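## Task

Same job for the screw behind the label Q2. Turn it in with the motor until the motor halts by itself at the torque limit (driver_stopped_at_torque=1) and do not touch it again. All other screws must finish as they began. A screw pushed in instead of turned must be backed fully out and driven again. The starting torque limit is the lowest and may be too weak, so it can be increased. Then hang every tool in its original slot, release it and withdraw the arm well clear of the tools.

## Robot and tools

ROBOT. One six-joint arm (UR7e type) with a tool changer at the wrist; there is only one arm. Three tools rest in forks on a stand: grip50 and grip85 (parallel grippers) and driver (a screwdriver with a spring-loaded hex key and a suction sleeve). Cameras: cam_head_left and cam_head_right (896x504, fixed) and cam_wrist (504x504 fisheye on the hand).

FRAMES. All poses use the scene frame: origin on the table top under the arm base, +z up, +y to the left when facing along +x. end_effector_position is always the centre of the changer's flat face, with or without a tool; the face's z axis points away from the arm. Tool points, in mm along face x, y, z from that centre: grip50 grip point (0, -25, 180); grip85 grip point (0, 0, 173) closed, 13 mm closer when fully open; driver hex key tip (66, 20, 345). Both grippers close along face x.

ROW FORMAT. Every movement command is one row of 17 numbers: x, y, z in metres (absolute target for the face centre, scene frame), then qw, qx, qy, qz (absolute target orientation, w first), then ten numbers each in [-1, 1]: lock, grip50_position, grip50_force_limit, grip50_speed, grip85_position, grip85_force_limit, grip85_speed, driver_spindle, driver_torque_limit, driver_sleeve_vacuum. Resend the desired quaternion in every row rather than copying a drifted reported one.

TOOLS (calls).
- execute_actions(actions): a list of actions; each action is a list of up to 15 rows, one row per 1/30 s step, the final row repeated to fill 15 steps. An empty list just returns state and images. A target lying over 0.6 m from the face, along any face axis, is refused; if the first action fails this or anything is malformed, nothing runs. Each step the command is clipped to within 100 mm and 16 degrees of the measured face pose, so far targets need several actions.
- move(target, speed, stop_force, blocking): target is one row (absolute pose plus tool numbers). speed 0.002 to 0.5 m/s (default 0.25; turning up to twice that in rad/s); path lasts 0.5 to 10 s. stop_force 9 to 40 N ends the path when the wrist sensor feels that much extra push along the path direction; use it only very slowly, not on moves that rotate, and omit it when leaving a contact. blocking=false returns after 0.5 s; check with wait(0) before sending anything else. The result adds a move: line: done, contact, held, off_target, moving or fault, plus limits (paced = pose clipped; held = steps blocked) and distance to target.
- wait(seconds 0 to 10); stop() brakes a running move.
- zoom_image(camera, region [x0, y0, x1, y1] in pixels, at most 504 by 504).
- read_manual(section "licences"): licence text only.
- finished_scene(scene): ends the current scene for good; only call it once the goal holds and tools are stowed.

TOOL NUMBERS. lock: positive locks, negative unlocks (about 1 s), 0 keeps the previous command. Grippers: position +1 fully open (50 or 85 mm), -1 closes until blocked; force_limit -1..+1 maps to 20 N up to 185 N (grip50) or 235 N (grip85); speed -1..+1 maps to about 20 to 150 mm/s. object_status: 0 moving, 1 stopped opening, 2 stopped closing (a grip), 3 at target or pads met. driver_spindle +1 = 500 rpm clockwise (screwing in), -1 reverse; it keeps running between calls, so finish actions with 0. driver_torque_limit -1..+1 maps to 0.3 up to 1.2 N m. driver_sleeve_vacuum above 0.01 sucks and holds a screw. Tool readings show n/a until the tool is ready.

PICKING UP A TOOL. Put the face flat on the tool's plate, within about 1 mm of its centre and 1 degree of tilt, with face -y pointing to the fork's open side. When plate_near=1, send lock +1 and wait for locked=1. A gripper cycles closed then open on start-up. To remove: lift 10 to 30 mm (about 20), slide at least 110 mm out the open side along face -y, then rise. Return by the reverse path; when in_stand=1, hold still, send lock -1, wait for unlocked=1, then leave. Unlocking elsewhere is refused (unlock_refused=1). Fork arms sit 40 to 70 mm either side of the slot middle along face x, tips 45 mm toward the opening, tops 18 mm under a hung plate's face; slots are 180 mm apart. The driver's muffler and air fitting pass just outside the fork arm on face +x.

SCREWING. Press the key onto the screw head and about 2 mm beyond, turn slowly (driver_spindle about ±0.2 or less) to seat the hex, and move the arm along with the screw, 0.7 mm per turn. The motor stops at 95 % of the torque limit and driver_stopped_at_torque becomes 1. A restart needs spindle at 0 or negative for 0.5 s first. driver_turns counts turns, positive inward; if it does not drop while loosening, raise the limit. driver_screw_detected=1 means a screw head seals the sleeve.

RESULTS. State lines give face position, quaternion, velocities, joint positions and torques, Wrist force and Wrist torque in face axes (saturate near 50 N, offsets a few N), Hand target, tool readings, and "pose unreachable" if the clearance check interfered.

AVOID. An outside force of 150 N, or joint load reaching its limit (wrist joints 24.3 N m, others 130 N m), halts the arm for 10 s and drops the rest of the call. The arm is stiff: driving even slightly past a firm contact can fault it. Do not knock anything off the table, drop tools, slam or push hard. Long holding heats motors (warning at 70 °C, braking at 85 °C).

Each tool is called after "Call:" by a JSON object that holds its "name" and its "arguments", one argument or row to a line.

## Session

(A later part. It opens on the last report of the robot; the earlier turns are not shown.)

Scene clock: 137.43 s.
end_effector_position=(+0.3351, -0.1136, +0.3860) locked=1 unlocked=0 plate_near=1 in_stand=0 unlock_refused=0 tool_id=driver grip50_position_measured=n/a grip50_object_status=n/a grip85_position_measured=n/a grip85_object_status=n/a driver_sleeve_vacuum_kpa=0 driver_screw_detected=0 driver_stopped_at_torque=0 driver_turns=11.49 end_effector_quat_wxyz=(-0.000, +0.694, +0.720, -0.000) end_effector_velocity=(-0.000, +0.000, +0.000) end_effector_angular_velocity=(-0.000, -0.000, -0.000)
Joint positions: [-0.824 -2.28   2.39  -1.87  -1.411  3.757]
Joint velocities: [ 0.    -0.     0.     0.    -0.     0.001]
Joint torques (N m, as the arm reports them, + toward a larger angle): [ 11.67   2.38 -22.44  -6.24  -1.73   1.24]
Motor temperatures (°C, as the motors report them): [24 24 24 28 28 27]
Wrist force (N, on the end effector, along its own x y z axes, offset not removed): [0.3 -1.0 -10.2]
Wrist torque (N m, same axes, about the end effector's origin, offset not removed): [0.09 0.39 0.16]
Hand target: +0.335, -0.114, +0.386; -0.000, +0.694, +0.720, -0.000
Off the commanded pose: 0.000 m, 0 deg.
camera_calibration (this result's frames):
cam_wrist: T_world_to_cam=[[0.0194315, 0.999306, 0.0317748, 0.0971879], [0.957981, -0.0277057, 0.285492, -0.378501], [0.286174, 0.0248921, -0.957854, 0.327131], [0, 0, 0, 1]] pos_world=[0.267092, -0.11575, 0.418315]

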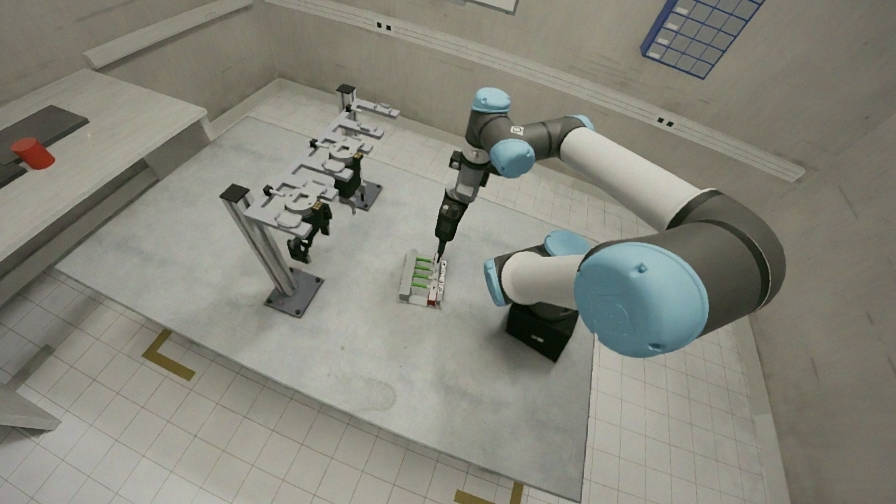

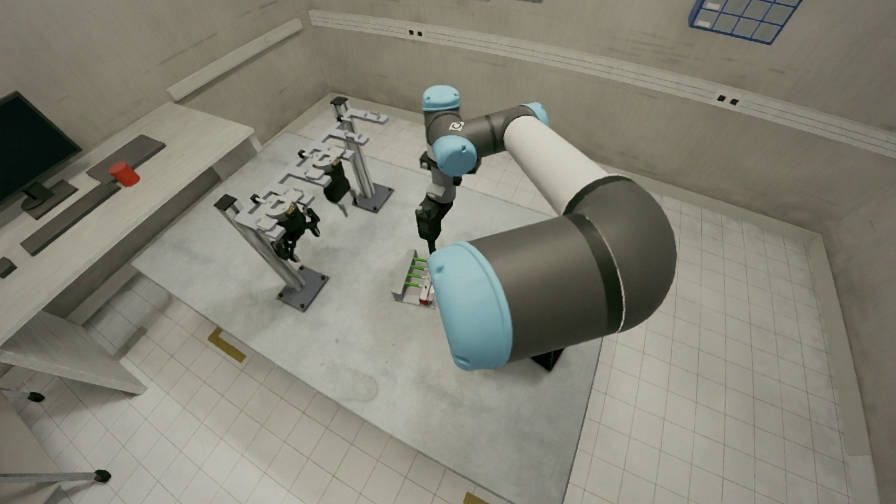

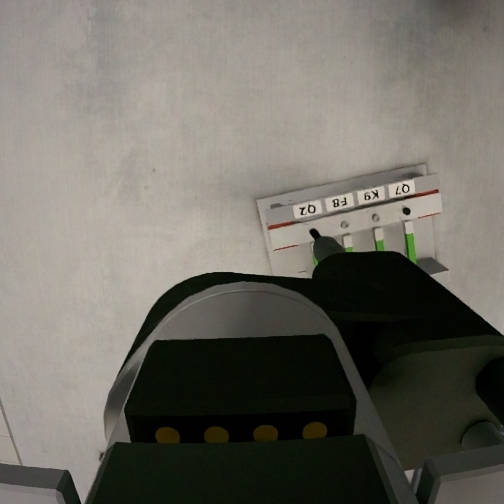

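Call:
{"name": "move", "arguments": {
  "target": [0.3351,-0.1136,0.3975,0,0.6939,0.7201,0,0,0,0,0,0,0,0,0,1,0],
  "speed": 0.02
}}

Call:
{"name": "zoom_image", "arguments": {
  "camera": "cam_wrist",
  "region": [295,210,350,245]
}}

Call:
{"name": "zoom_image", "arguments": {
  "camera": "cam_head_left",
  "region": [415,245,455,285]
}}

Call:
{"name": "move", "arguments": {
  "target": [0.3351,-0.1036,0.3975,0,0.6939,0.7201,0,0,0,0,0,0,0,0,0,1,0],
  "speed": 0.02
}}

Call:
{"name": "zoom_image", "arguments": {
  "camera": "cam_wrist",
  "region": [295,210,350,245]
}}

Scene clock: 143.90 s.
end_effector_position=(+0.3351, -0.1136, +0.3974) locked=1 unlocked=0 plate_near=1 in_stand=0 unlock_refused=0 tool_id=driver grip50_position_measured=n/a grip50_object_status=n/a grip85_position_measured=n/a grip85_object_status=n/a driver_sleeve_vacuum_kpa=0 driver_screw_detected=0 driver_stopped_at_torque=0 driver_turns=11.49 end_effector_quat_wxyz=(-0.000, +0.694, +0.720, +0.000) end_effector_velocity=(-0.000, +0.000, +0.001) end_effector_angular_velocity=(-0.000, +0.000, -0.000)
Joint positions: [-0.833 -2.295  2.366 -1.83  -1.409  3.748]
Joint velocities: [-0.002 -0.003 -0.002  0.006  0.    -0.002]
Joint torques (N m, as the arm reports them, + toward a larger angle): [ -4.83 -18.88 -55.03  -3.42   2.9   -1.29]
Motor temperatures (°C, as the motors report them): [24 24 24 28 28 27]
Wrist force (N, on the end effector, along its own x y z axes, offset not removed): [-3.2 1.4 -2.1]
Wrist torque (N m, same axes, about the end effector's origin, offset not removed): [0.22 -0.06 -0.10]
Hand target: +0.335, -0.114, +0.397; +0.000, +0.694, +0.720, +0.000
Off the commanded pose: 0.000 m, 0 deg.
move: done
camera_calibration (this result's frames):
cam_wrist: T_world_to_cam=[[0.0194397, 0.999306, 0.0317832, 0.096843], [0.957978, -0.0277161, 0.285499, -0.381767], [0.286182, 0.0248976, -0.957852, 0.337996], [0, 0, 0, 1]] pos_world=[0.267114, -0.115772, 0.429666]

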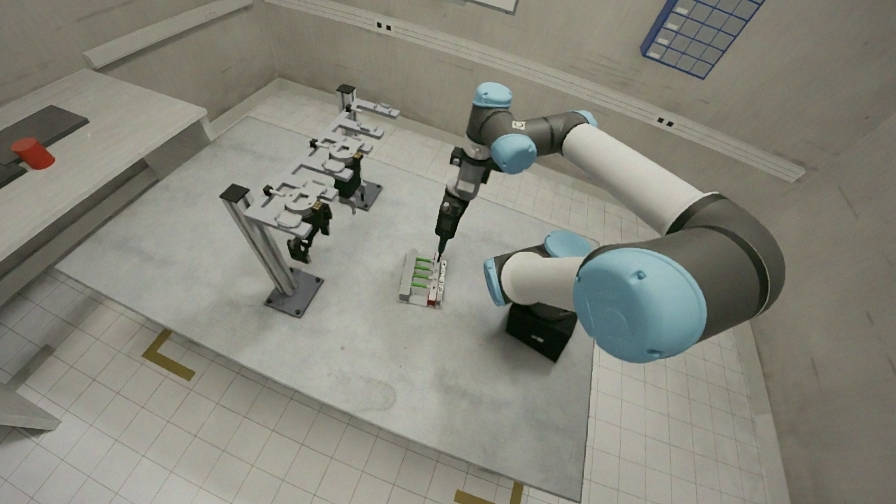

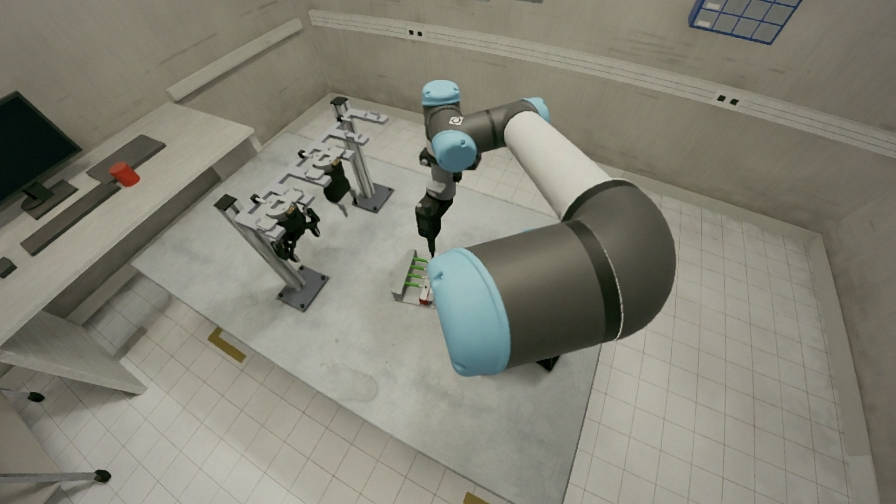

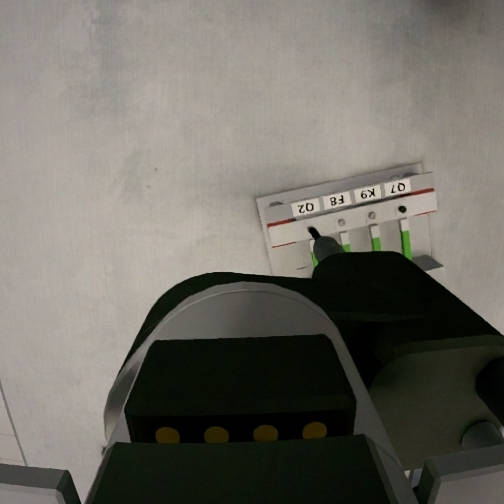

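Region (295, 210, 350, 245) of cam_wrist's 504x504 image, scaled by 9.164, with more detail than that image has; it fills the top 321 rows of this view, and the rest is white.

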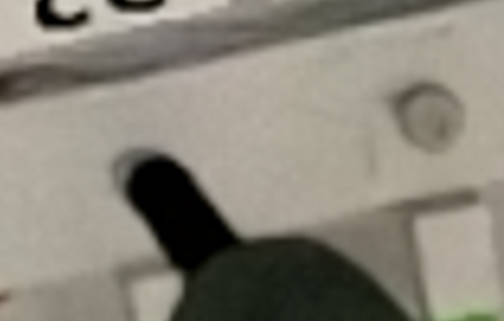

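Region (415, 245, 455, 285) of cam_head_left's 896x504 image, scaled by 12.600, with more detail than that image has.

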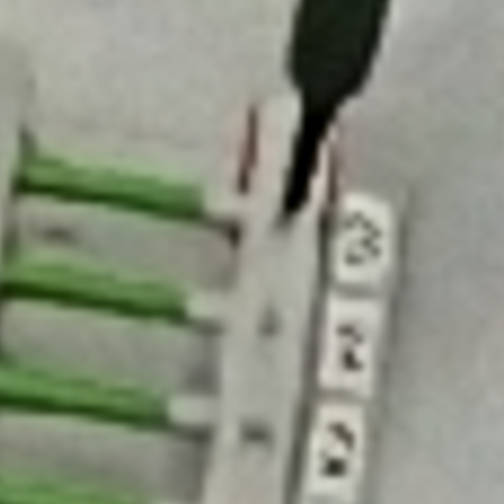

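Scene clock: 144.67 s.
end_effector_position=(+0.3351, -0.1038, +0.3975) locked=1 unlocked=0 plate_near=1 in_stand=0 unlock_refused=0 tool_id=driver grip50_position_measured=n/a grip50_object_status=n/a grip85_position_measured=n/a grip85_object_status=n/a driver_sleeve_vacuum_kpa=0 driver_screw_detected=0 driver_stopped_at_torque=0 driver_turns=11.49 end_effector_quat_wxyz=(+0.000, +0.694, +0.720, -0.000) end_effector_velocity=(-0.000, +0.002, -0.000) end_effector_angular_velocity=(+0.000, +0.001, -0.001)
Joint positions: [-0.804 -2.308  2.372 -1.827 -1.415  3.777]
Joint velocities: [ 0.006 -0.002  0.001  0.001 -0.001  0.006]
Joint torques (N m, as the arm reports them, + toward a larger angle): [ 13.31 -19.77 -25.92  -3.39  -1.57   1.24]
Motor temperatures (°C, as the motors report them): [24 24 24 28 28 27]
Wrist force (N, on the end effector, along its own x y z axes, offset not removed): [-2.5 1.0 -3.0]
Wrist torque (N m, same axes, about the end effector's origin, offset not removed): [0.16 0.16 -0.04]
Hand target: +0.335, -0.104, +0.398; -0.000, +0.694, +0.720, -0.000
Off the commanded pose: 0.000 m, 0 deg.
move: done
camera_calibration (this result's frames):
cam_wrist: T_world_to_cam=[[0.0194093, 0.999308, 0.0317332, 0.0870569], [0.957992, -0.0276716, 0.285456, -0.381506], [0.286136, 0.0248596, -0.957866, 0.337915], [0, 0, 0, 1]] pos_world=[0.2671, -0.105954, 0.429818]

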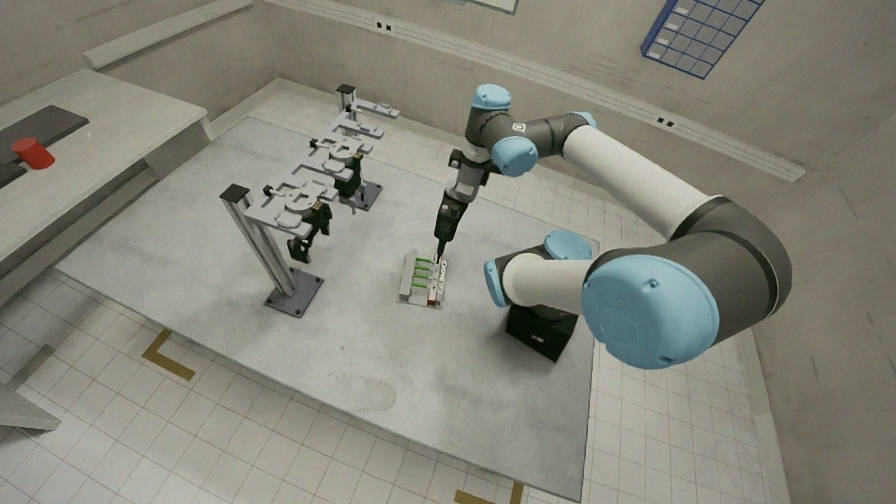

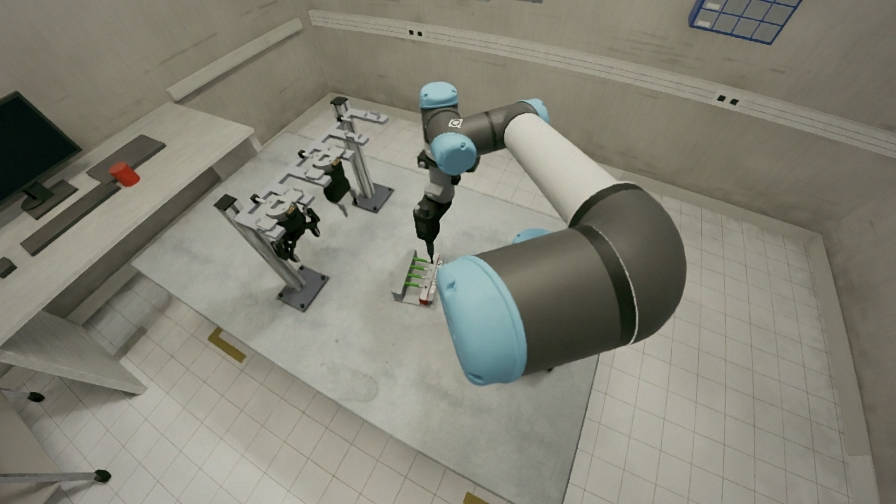

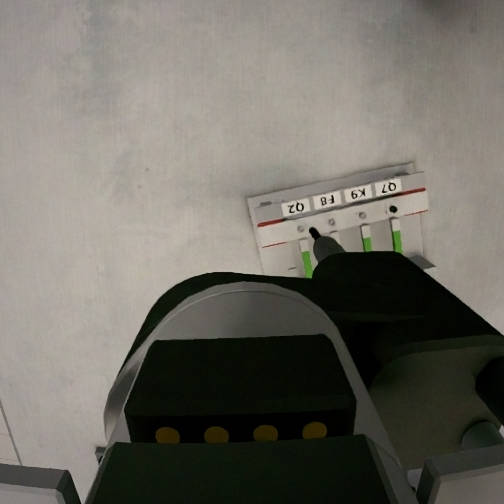

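Region (295, 210, 350, 245) of cam_wrist's 504x504 image, scaled by 9.164, with more detail than that image has; it fills the top 321 rows of this view, and the rest is white.

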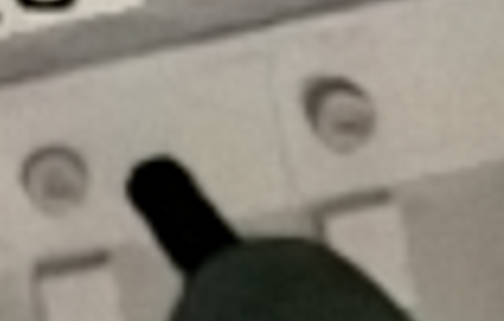

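Call:
{"name": "move", "arguments": {
  "target": [0.3361,-0.1135,0.3975,0,0.6939,0.7201,0,0,0,0,0,0,0,0,0,1,0],
  "speed": 0.02
}}

Call:
{"name": "move", "arguments": {
  "target": [0.3361,-0.1135,0.3895,0,0.6939,0.7201,0,0,0,0,0,0,0,0,0,1,0],
  "speed": 0.004,
  "stop_force": 12
}}

Call:
{"name": "zoom_image", "arguments": {
  "camera": "cam_wrist",
  "region": [295,210,350,245]
}}

Call:
{"name": "execute_actions", "arguments": {
  "actions": [
    [[0.3361,-0.1135,0.389,0,0.6939,0.7201,0,0,0,0,0,0,0,0,0.15,1,0]],
    [[0.3361,-0.1135,0.3886,0,0.6939,0.7201,0,0,0,0,0,0,0,0,0.15,1,0]],
    [[0.3361,-0.1135,0.3882,0,0.6939,0.7201,0,0,0,0,0,0,0,0,0.15,1,0]],
    [[0.3361,-0.1135,0.3878,0,0.6939,0.7201,0,0,0,0,0,0,0,0,0.15,1,0]],
    [[0.3361,-0.1135,0.3874,0,0.6939,0.7201,0,0,0,0,0,0,0,0,0.15,1,0]],
    [[0.3361,-0.1135,0.387,0,0.6939,0.7201,0,0,0,0,0,0,0,0,0,1,0]]
  ]
}}

Scene clock: 154.83 s.
end_effector_position=(+0.3361, -0.1133, +0.3975) locked=1 unlocked=0 plate_near=1 in_stand=0 unlock_refused=0 tool_id=driver grip50_position_measured=n/a grip50_object_status=n/a grip85_position_measured=n/a grip85_object_status=n/a driver_sleeve_vacuum_kpa=0 driver_screw_detected=0 driver_stopped_at_torque=0 driver_turns=11.49 end_effector_quat_wxyz=(+0.000, +0.694, +0.720, +0.000) end_effector_velocity=(-0.000, -0.002, -0.000) end_effector_angular_velocity=(+0.001, +0.000, -0.001)
Joint positions: [-0.828 -2.292  2.364 -1.832 -1.41   3.753]
Joint velocities: [-0.006  0.004 -0.001 -0.001  0.001 -0.004]
Joint torques (N m, as the arm reports them, + toward a larger angle): [ -5.76   0.76 -56.33  -6.71   2.99  -1.14]
Motor temperatures (°C, as the motors report them): [24 24 24 28 28 27]
Wrist force (N, on the end effector, along its own x y z axes, offset not removed): [1.2 0.7 0.8]
Wrist torque (N m, same axes, about the end effector's origin, offset not removed): [0.13 -0.26 -0.12]
Hand target: +0.336, -0.113, +0.397; +0.000, +0.694, +0.720, +0.000
Off the commanded pose: 0.000 m, 0 deg.
move: done
camera_calibration (this result's frames):
cam_wrist: T_world_to_cam=[[0.0194476, 0.999305, 0.0318074, 0.0964865], [0.957968, -0.0277314, 0.28553, -0.382716], [0.286214, 0.0249176, -0.957842, 0.337845], [0, 0, 0, 1]] pos_world=[0.268057, -0.115451, 0.42981]

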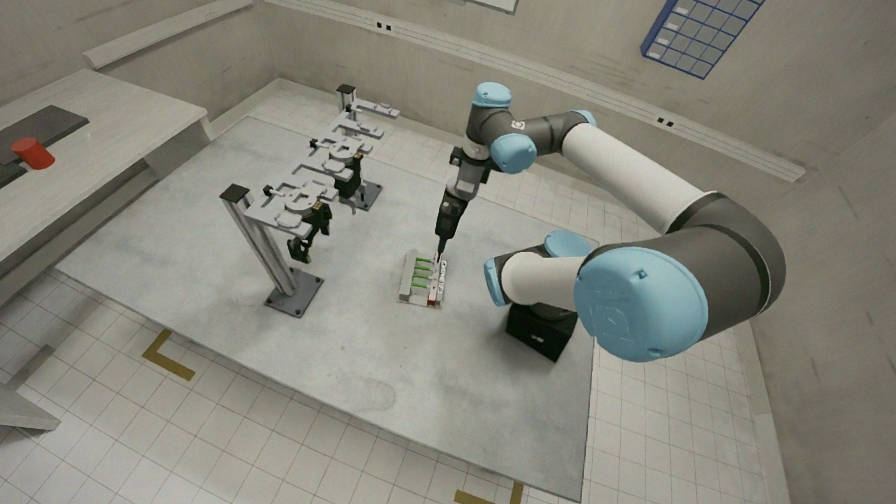

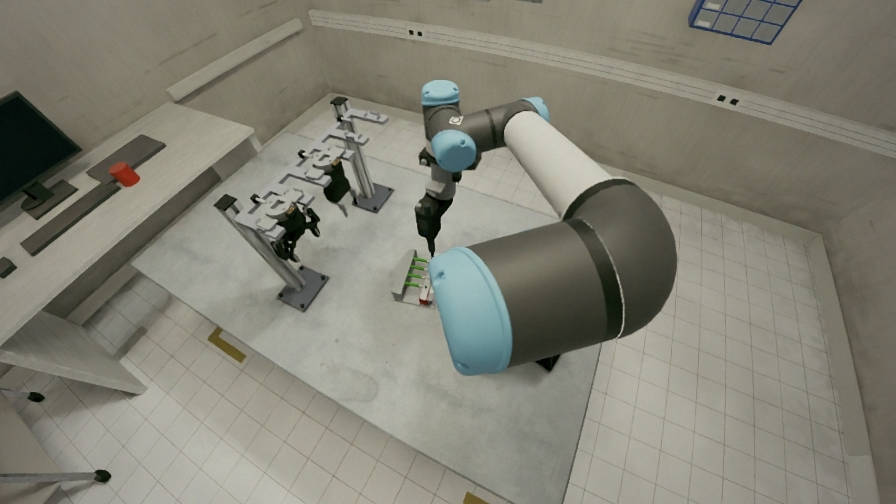

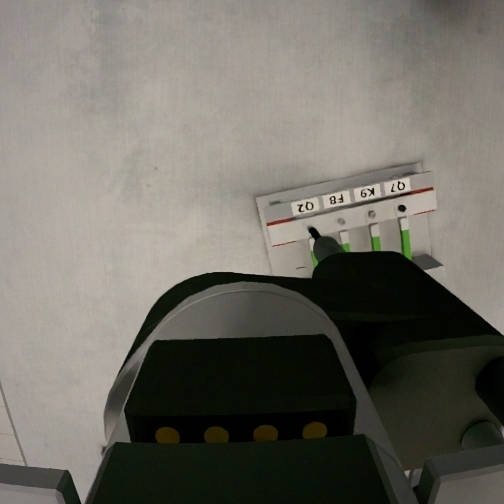

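Scene clock: 157.07 s.
end_effector_position=(+0.3361, -0.1135, +0.3896) locked=1 unlocked=0 plate_near=1 in_stand=0 unlock_refused=0 tool_id=driver grip50_position_measured=n/a grip50_object_status=n/a grip85_position_measured=n/a grip85_object_status=n/a driver_sleeve_vacuum_kpa=0 driver_screw_detected=0 driver_stopped_at_torque=0 driver_turns=11.49 end_effector_quat_wxyz=(-0.000, +0.694, +0.720, -0.000) end_effector_velocity=(-0.000, -0.000, -0.001) end_effector_angular_velocity=(+0.002, +0.001, +0.000)
Joint positions: [-0.823 -2.282  2.381 -1.86  -1.411  3.758]
Joint velocities: [ 0.001  0.002  0.002 -0.002 -0.     0.   ]
Joint torques (N m, as the arm reports them, + toward a larger angle): [ 11.88   1.74 -22.39  -5.77  -1.68   1.08]
Motor temperatures (°C, as the motors report them): [24 24 24 28 28 27]
Wrist force (N, on the end effector, along its own x y z axes, offset not removed): [-4.1 1.0 -5.3]
Wrist torque (N m, same axes, about the end effector's origin, offset not removed): [-0.48 0.05 0.12]
Hand target: +0.336, -0.113, +0.390; -0.000, +0.694, +0.720, -0.000
Off the commanded pose: 0.000 m, 0 deg.
move: done
camera_calibration (this result's frames):
cam_wrist: T_world_to_cam=[[0.0194279, 0.999306, 0.0317714, 0.0969392], [0.957983, -0.027701, 0.285483, -0.380455], [0.286165, 0.0248901, -0.957857, 0.330261], [0, 0, 0, 1]] pos_world=[0.268077, -0.115631, 0.421877]

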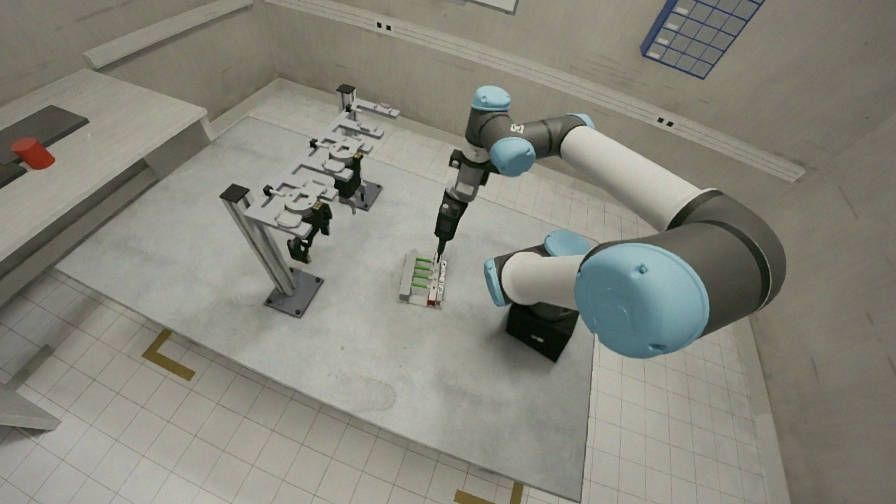

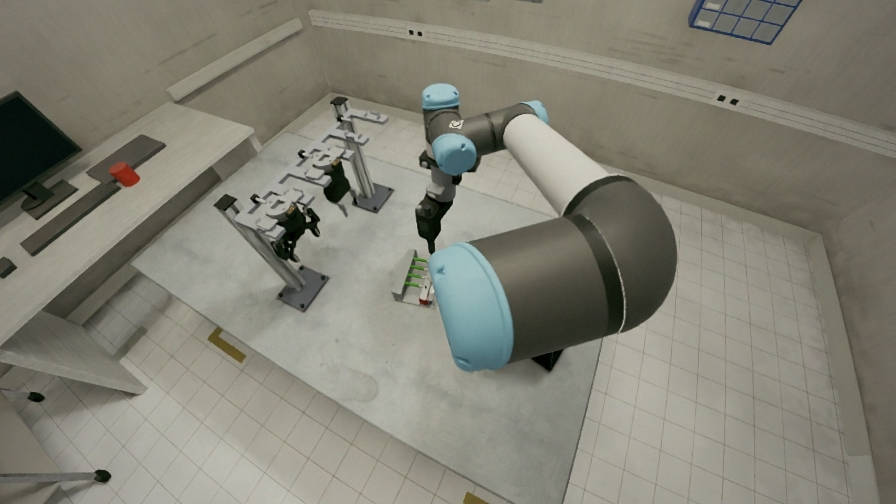

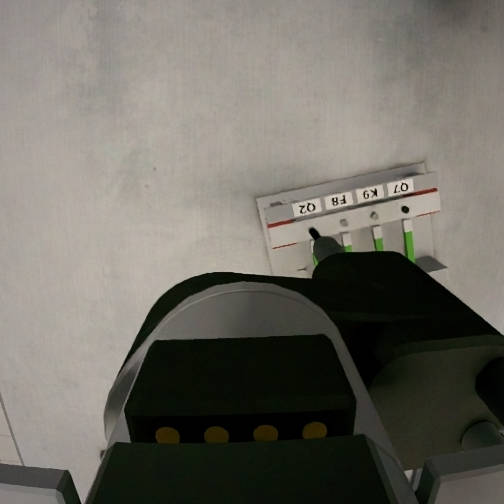

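Region (295, 210, 350, 245) of cam_wrist's 504x504 image, scaled by 9.164, with more detail than that image has; it fills the top 321 rows of this view, and the rest is white.

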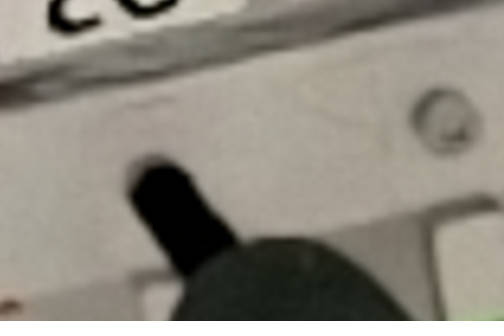

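Scene clock: 160.07 s.
end_effector_position=(+0.3361, -0.1135, +0.3870) locked=1 unlocked=0 plate_near=1 in_stand=0 unlock_refused=0 tool_id=driver grip50_position_measured=n/a grip50_object_status=n/a grip85_position_measured=n/a grip85_object_status=n/a driver_sleeve_vacuum_kpa=0 driver_screw_detected=0 driver_stopped_at_torque=0 driver_turns=14.59 end_effector_quat_wxyz=(+0.000, +0.694, +0.720, -0.000) end_effector_velocity=(+0.000, -0.000, +0.000) end_effector_angular_velocity=(-0.000, -0.000, +0.000)
Joint positions: [-0.821 -2.278  2.387 -1.869 -1.411  3.76 ]
Joint velocities: [ 0.     0.001 -0.001 -0.     0.     0.   ]
Joint torques (N m, as the arm reports them, + toward a larger angle): [ 12.44   1.4  -22.31  -5.61  -1.53   1.02]
Motor temperatures (°C, as the motors report them): [24 24 24 28 28 27]
Wrist force (N, on the end effector, along its own x y z axes, offset not removed): [-6.2 0.9 -7.1]
Wrist torque (N m, same axes, about the end effector's origin, offset not removed): [-0.52 -0.24 -0.09]
Hand target: +0.336, -0.113, +0.387; -0.000, +0.694, +0.720, -0.000
Off the commanded pose: 0.000 m, 0 deg.
camera_calibration (this result's frames):
cam_wrist: T_world_to_cam=[[0.0194309, 0.999306, 0.0317746, 0.097036], [0.95798, -0.027705, 0.285492, -0.379742], [0.286174, 0.0248921, -0.957854, 0.327804], [0, 0, 0, 1]] pos_world=[0.268091, -0.115649, 0.419318]

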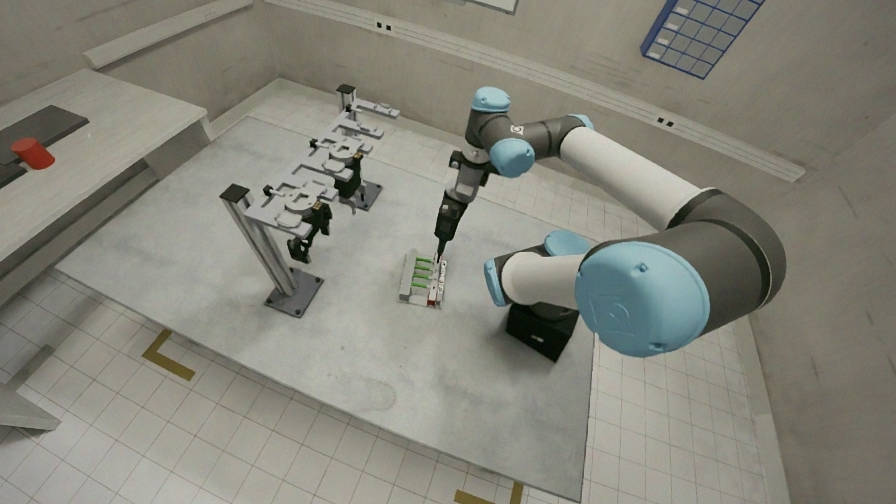

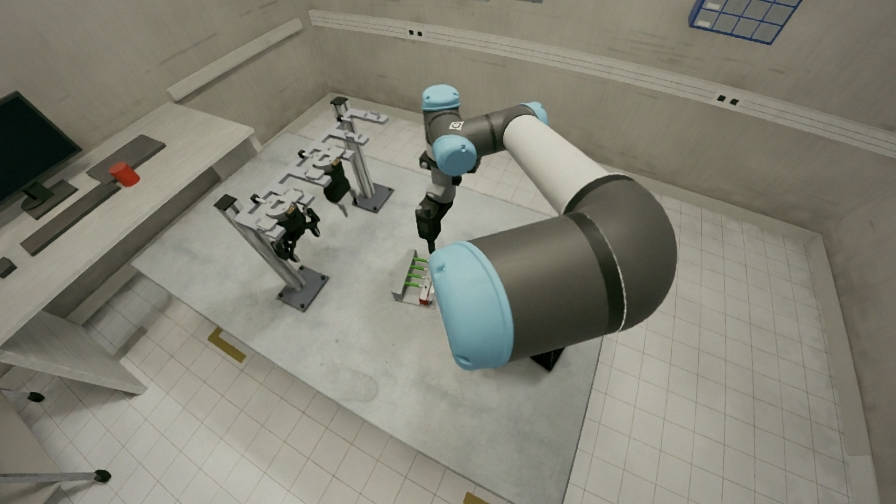

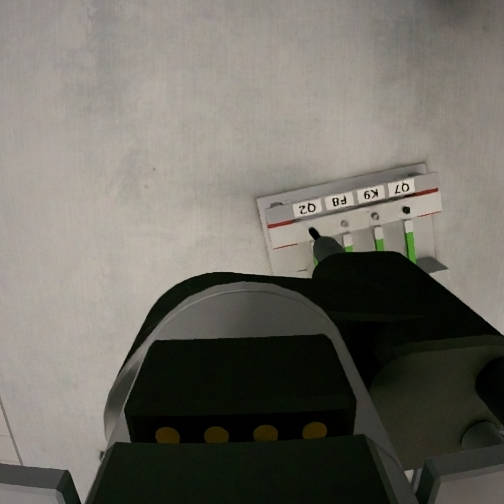

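Call:
{"name": "execute_actions", "arguments": {
  "actions": [
    [[0.3363,-0.1139,0.3885,0,0.6939,0.7201,0,0,0,0,0,0,0,0,0.1,1,0]],
    [[0.3363,-0.1141,0.3885,0,0.6939,0.7201,0,0,0,0,0,0,0,0,0.15,1,0]],
    [[0.3363,-0.1141,0.388,0,0.6939,0.7201,0,0,0,0,0,0,0,0,0.15,1,0]],
    [[0.3363,-0.1141,0.3875,0,0.6939,0.7201,0,0,0,0,0,0,0,0,0.15,1,0]],
    [[0.3363,-0.1141,0.3871,0,0.6939,0.7201,0,0,0,0,0,0,0,0,0,1,0]]
  ]
}}

Call:
{"name": "zoom_image", "arguments": {
  "camera": "cam_wrist",
  "region": [295,210,350,245]
}}

Scene clock: 169.63 s.
end_effector_position=(+0.3363, -0.1141, +0.3871) locked=1 unlocked=0 plate_near=1 in_stand=0 unlock_refused=0 tool_id=driver grip50_position_measured=n/a grip50_object_status=n/a grip85_position_measured=n/a grip85_object_status=n/a driver_sleeve_vacuum_kpa=0 driver_screw_detected=0 driver_stopped_at_torque=1 driver_turns=14.84 end_effector_quat_wxyz=(+0.000, +0.694, +0.720, -0.000) end_effector_velocity=(-0.000, +0.000, -0.000) end_effector_angular_velocity=(-0.000, +0.000, -0.001)
Joint positions: [-0.822 -2.277  2.386 -1.869 -1.411  3.759]
Joint velocities: [-0.001 -0.001  0.001 -0.    -0.     0.   ]
Joint torques (N m, as the arm reports them, + toward a larger angle): [ 11.8    0.7  -24.96  -7.4   -2.37   1.36]
Motor temperatures (°C, as the motors report them): [24 24 24 28 28 27]
Wrist force (N, on the end effector, along its own x y z axes, offset not removed): [0.9 0.3 -6.9]
Wrist torque (N m, same axes, about the end effector's origin, offset not removed): [-0.05 1.08 -0.03]
Hand target: +0.336, -0.114, +0.387; -0.000, +0.694, +0.720, -0.000
Off the commanded pose: 0.000 m, 0 deg.
camera_calibration (this result's frames):
cam_wrist: T_world_to_cam=[[0.019431, 0.999306, 0.0317746, 0.0976284], [0.95798, -0.0277051, 0.285493, -0.379979], [0.286175, 0.024892, -0.957854, 0.327857], [0, 0, 0, 1]] pos_world=[0.268291, -0.116249, 0.419419]

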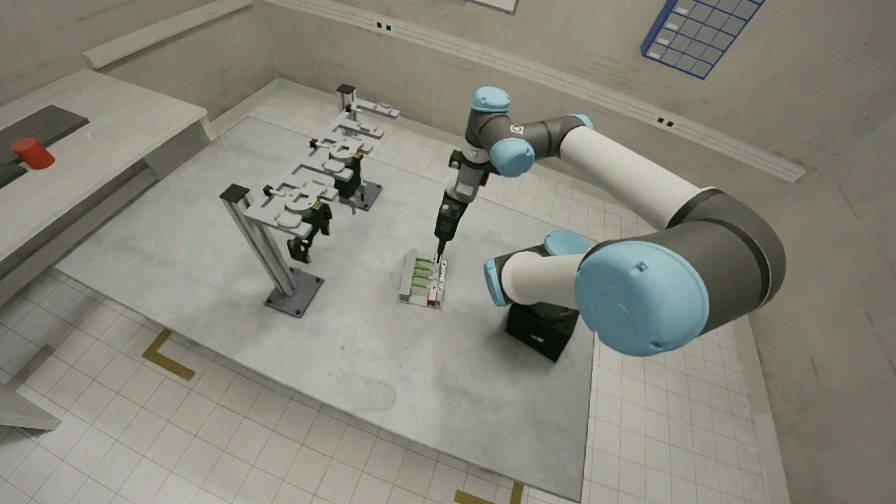

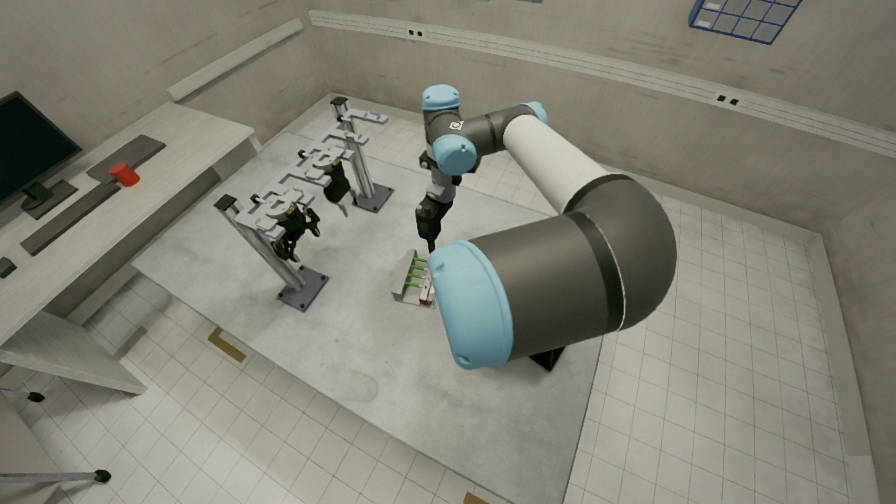

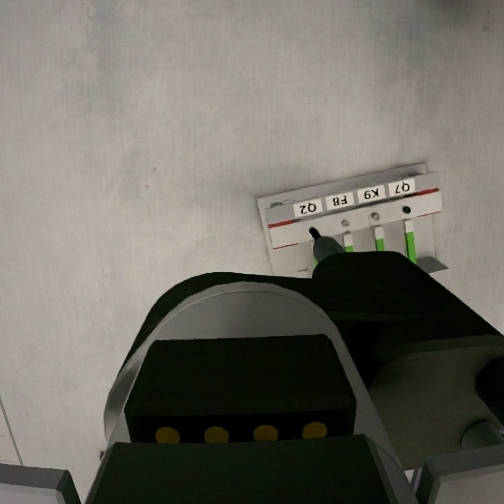

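Region (295, 210, 350, 245) of cam_wrist's 504x504 image, scaled by 9.164, with more detail than that image has; it fills the top 321 rows of this view, and the rest is white.

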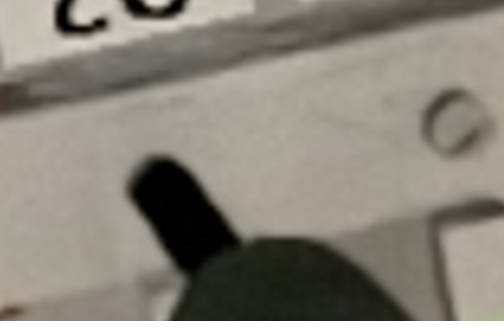

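Call:
{"name": "execute_actions", "arguments": {
  "actions": [
    [[0.3363,-0.1139,0.3871,0,0.6939,0.7201,0,0,0,0,0,0,0,0,0,1,0]],
    [[0.3363,-0.1139,0.3871,0,0.6939,0.7201,0,0,0,0,0,0,0,0,0.1,1,0]],
    [[0.3363,-0.1139,0.3871,0,0.6939,0.7201,0,0,0,0,0,0,0,0,0,1,0]]
  ]
}}

Call:
{"name": "move", "arguments": {
  "target": [0.3363,-0.1139,0.4295,0,0.6939,0.7201,0,0,0,0,0,0,0,0,0,1,0],
  "speed": 0.05
}}

Call:
{"name": "zoom_image", "arguments": {
  "camera": "cam_wrist",
  "region": [250,150,450,270]
}}

Scene clock: 181.17 s.
end_effector_position=(+0.3363, -0.1139, +0.3871) locked=1 unlocked=0 plate_near=1 in_stand=0 unlock_refused=0 tool_id=driver grip50_position_measured=n/a grip50_object_status=n/a grip85_position_measured=n/a grip85_object_status=n/a driver_sleeve_vacuum_kpa=0 driver_screw_detected=0 driver_stopped_at_torque=1 driver_turns=14.85 end_effector_quat_wxyz=(-0.000, +0.694, +0.720, -0.000) end_effector_velocity=(-0.000, +0.000, -0.001) end_effector_angular_velocity=(+0.002, +0.001, -0.002)
Joint positions: [-0.821 -2.277  2.386 -1.869 -1.411  3.76 ]
Joint velocities: [0.    0.001 0.001 0.    0.    0.001]
Joint torques (N m, as the arm reports them, + toward a larger angle): [  7.26 -18.66 -24.64  -3.37  -1.38   1.26]
Motor temperatures (°C, as the motors report them): [24 24 24 28 28 27]
Wrist force (N, on the end effector, along its own x y z axes, offset not removed): [-0.1 2.5 -1.6]
Wrist torque (N m, same axes, about the end effector's origin, offset not removed): [0.28 0.66 -0.08]
Hand target: +0.336, -0.114, +0.387; -0.000, +0.694, +0.720, -0.000
Off the commanded pose: 0.000 m, 0 deg.
camera_calibration (this result's frames):
cam_wrist: T_world_to_cam=[[0.0194185, 0.999306, 0.0317735, 0.0974307], [0.957983, -0.0276926, 0.285485, -0.379969], [0.286167, 0.0248948, -0.957856, 0.327851], [0, 0, 0, 1]] pos_world=[0.268292, -0.116047, 0.419414]

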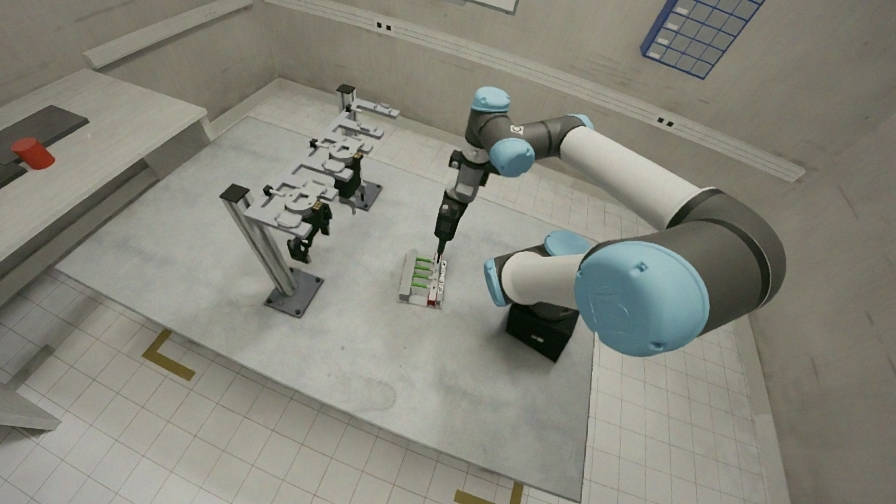

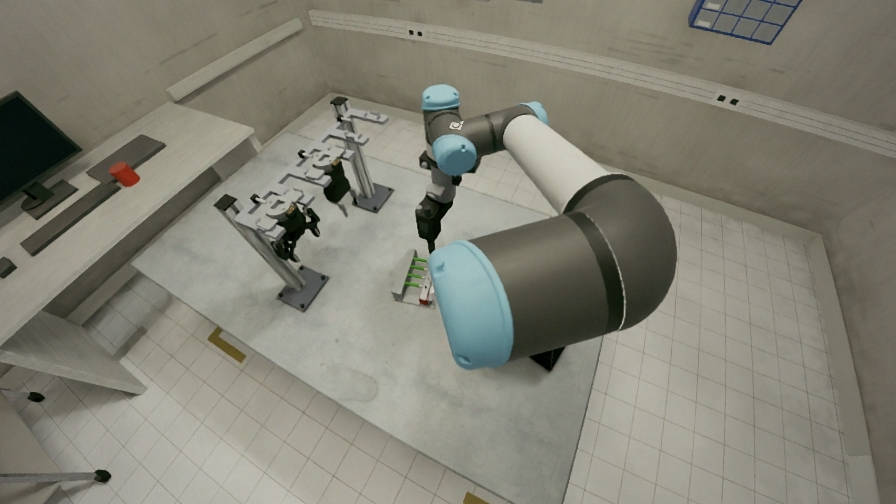

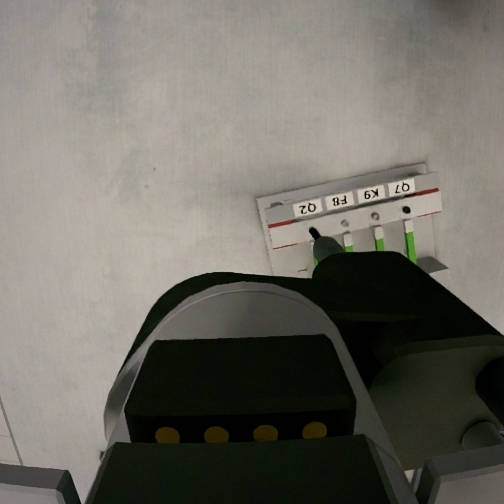

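Scene clock: 182.40 s.
end_effector_position=(+0.3364, -0.1140, +0.4293) locked=1 unlocked=0 plate_near=1 in_stand=0 unlock_refused=0 tool_id=driver grip50_position_measured=n/a grip50_object_status=n/a grip85_position_measured=n/a grip85_object_status=n/a driver_sleeve_vacuum_kpa=0 driver_screw_detected=0 driver_stopped_at_torque=1 driver_turns=14.85 end_effector_quat_wxyz=(+0.000, +0.694, +0.720, +0.000) end_effector_velocity=(+0.000, -0.000, +0.002) end_effector_angular_velocity=(+0.001, +0.000, -0.001)
Joint positions: [-0.854 -2.322  2.292 -1.725 -1.405  3.727]
Joint velocities: [-0.002 -0.    -0.004  0.006  0.001 -0.001]
Joint torques (N m, as the arm reports them, + toward a larger angle): [ -4.06 -19.03 -56.62  -3.51   3.04  -1.17]
Motor temperatures (°C, as the motors report them): [24 24 24 28 28 27]
Wrist force (N, on the end effector, along its own x y z axes, offset not removed): [1.0 2.2 1.9]
Wrist torque (N m, same axes, about the end effector's origin, offset not removed): [0.32 0.09 0.11]
Hand target: +0.336, -0.114, +0.429; +0.000, +0.694, +0.720, +0.000
Off the commanded pose: 0.000 m, 0 deg.
move: done
camera_calibration (this result's frames):
cam_wrist: T_world_to_cam=[[0.019452, 0.999305, 0.0317972, 0.0961545], [0.957961, -0.0277334, 0.285555, -0.39213], [0.286238, 0.0249058, -0.957835, 0.36825], [0, 0, 0, 1]] pos_world=[0.268367, -0.116134, 0.46164]

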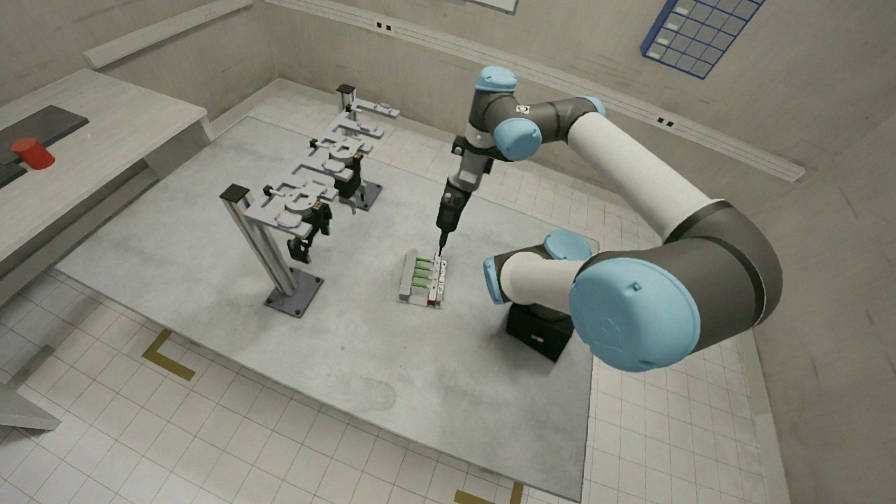

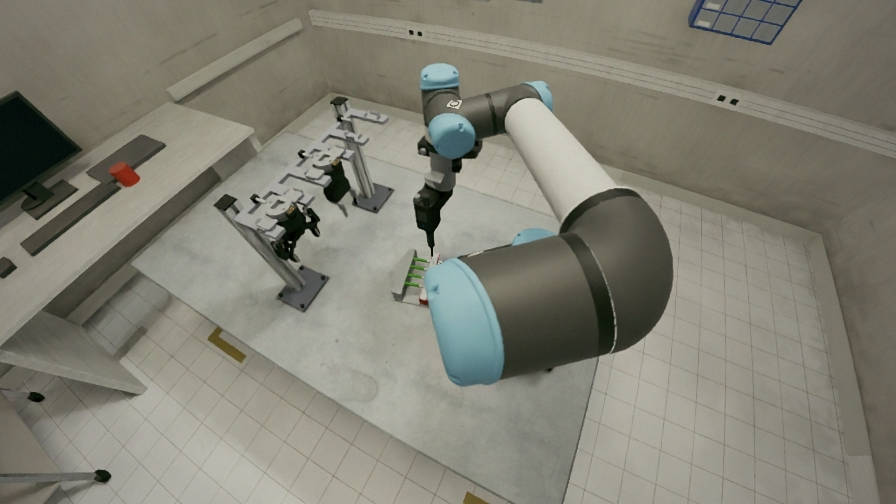

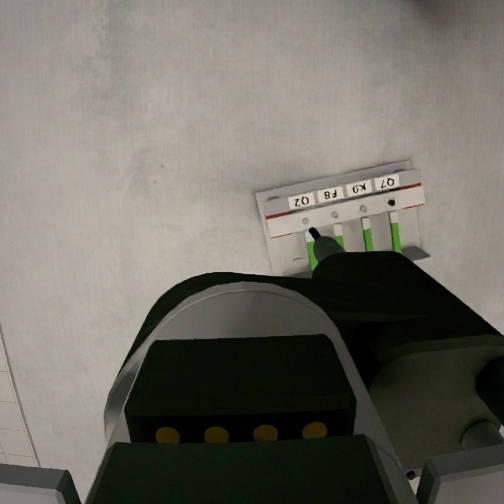

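Region (250, 150, 450, 270) of cam_wrist's 504x504 image, scaled by 2.520, with more detail than that image has; it fills the top 302 rows of this view, and the rest is white.

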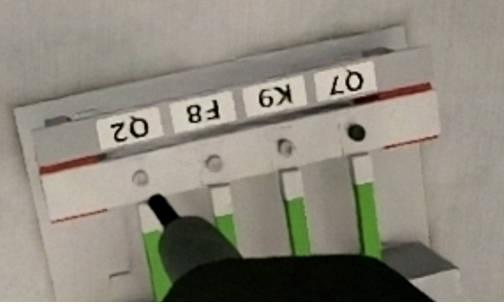

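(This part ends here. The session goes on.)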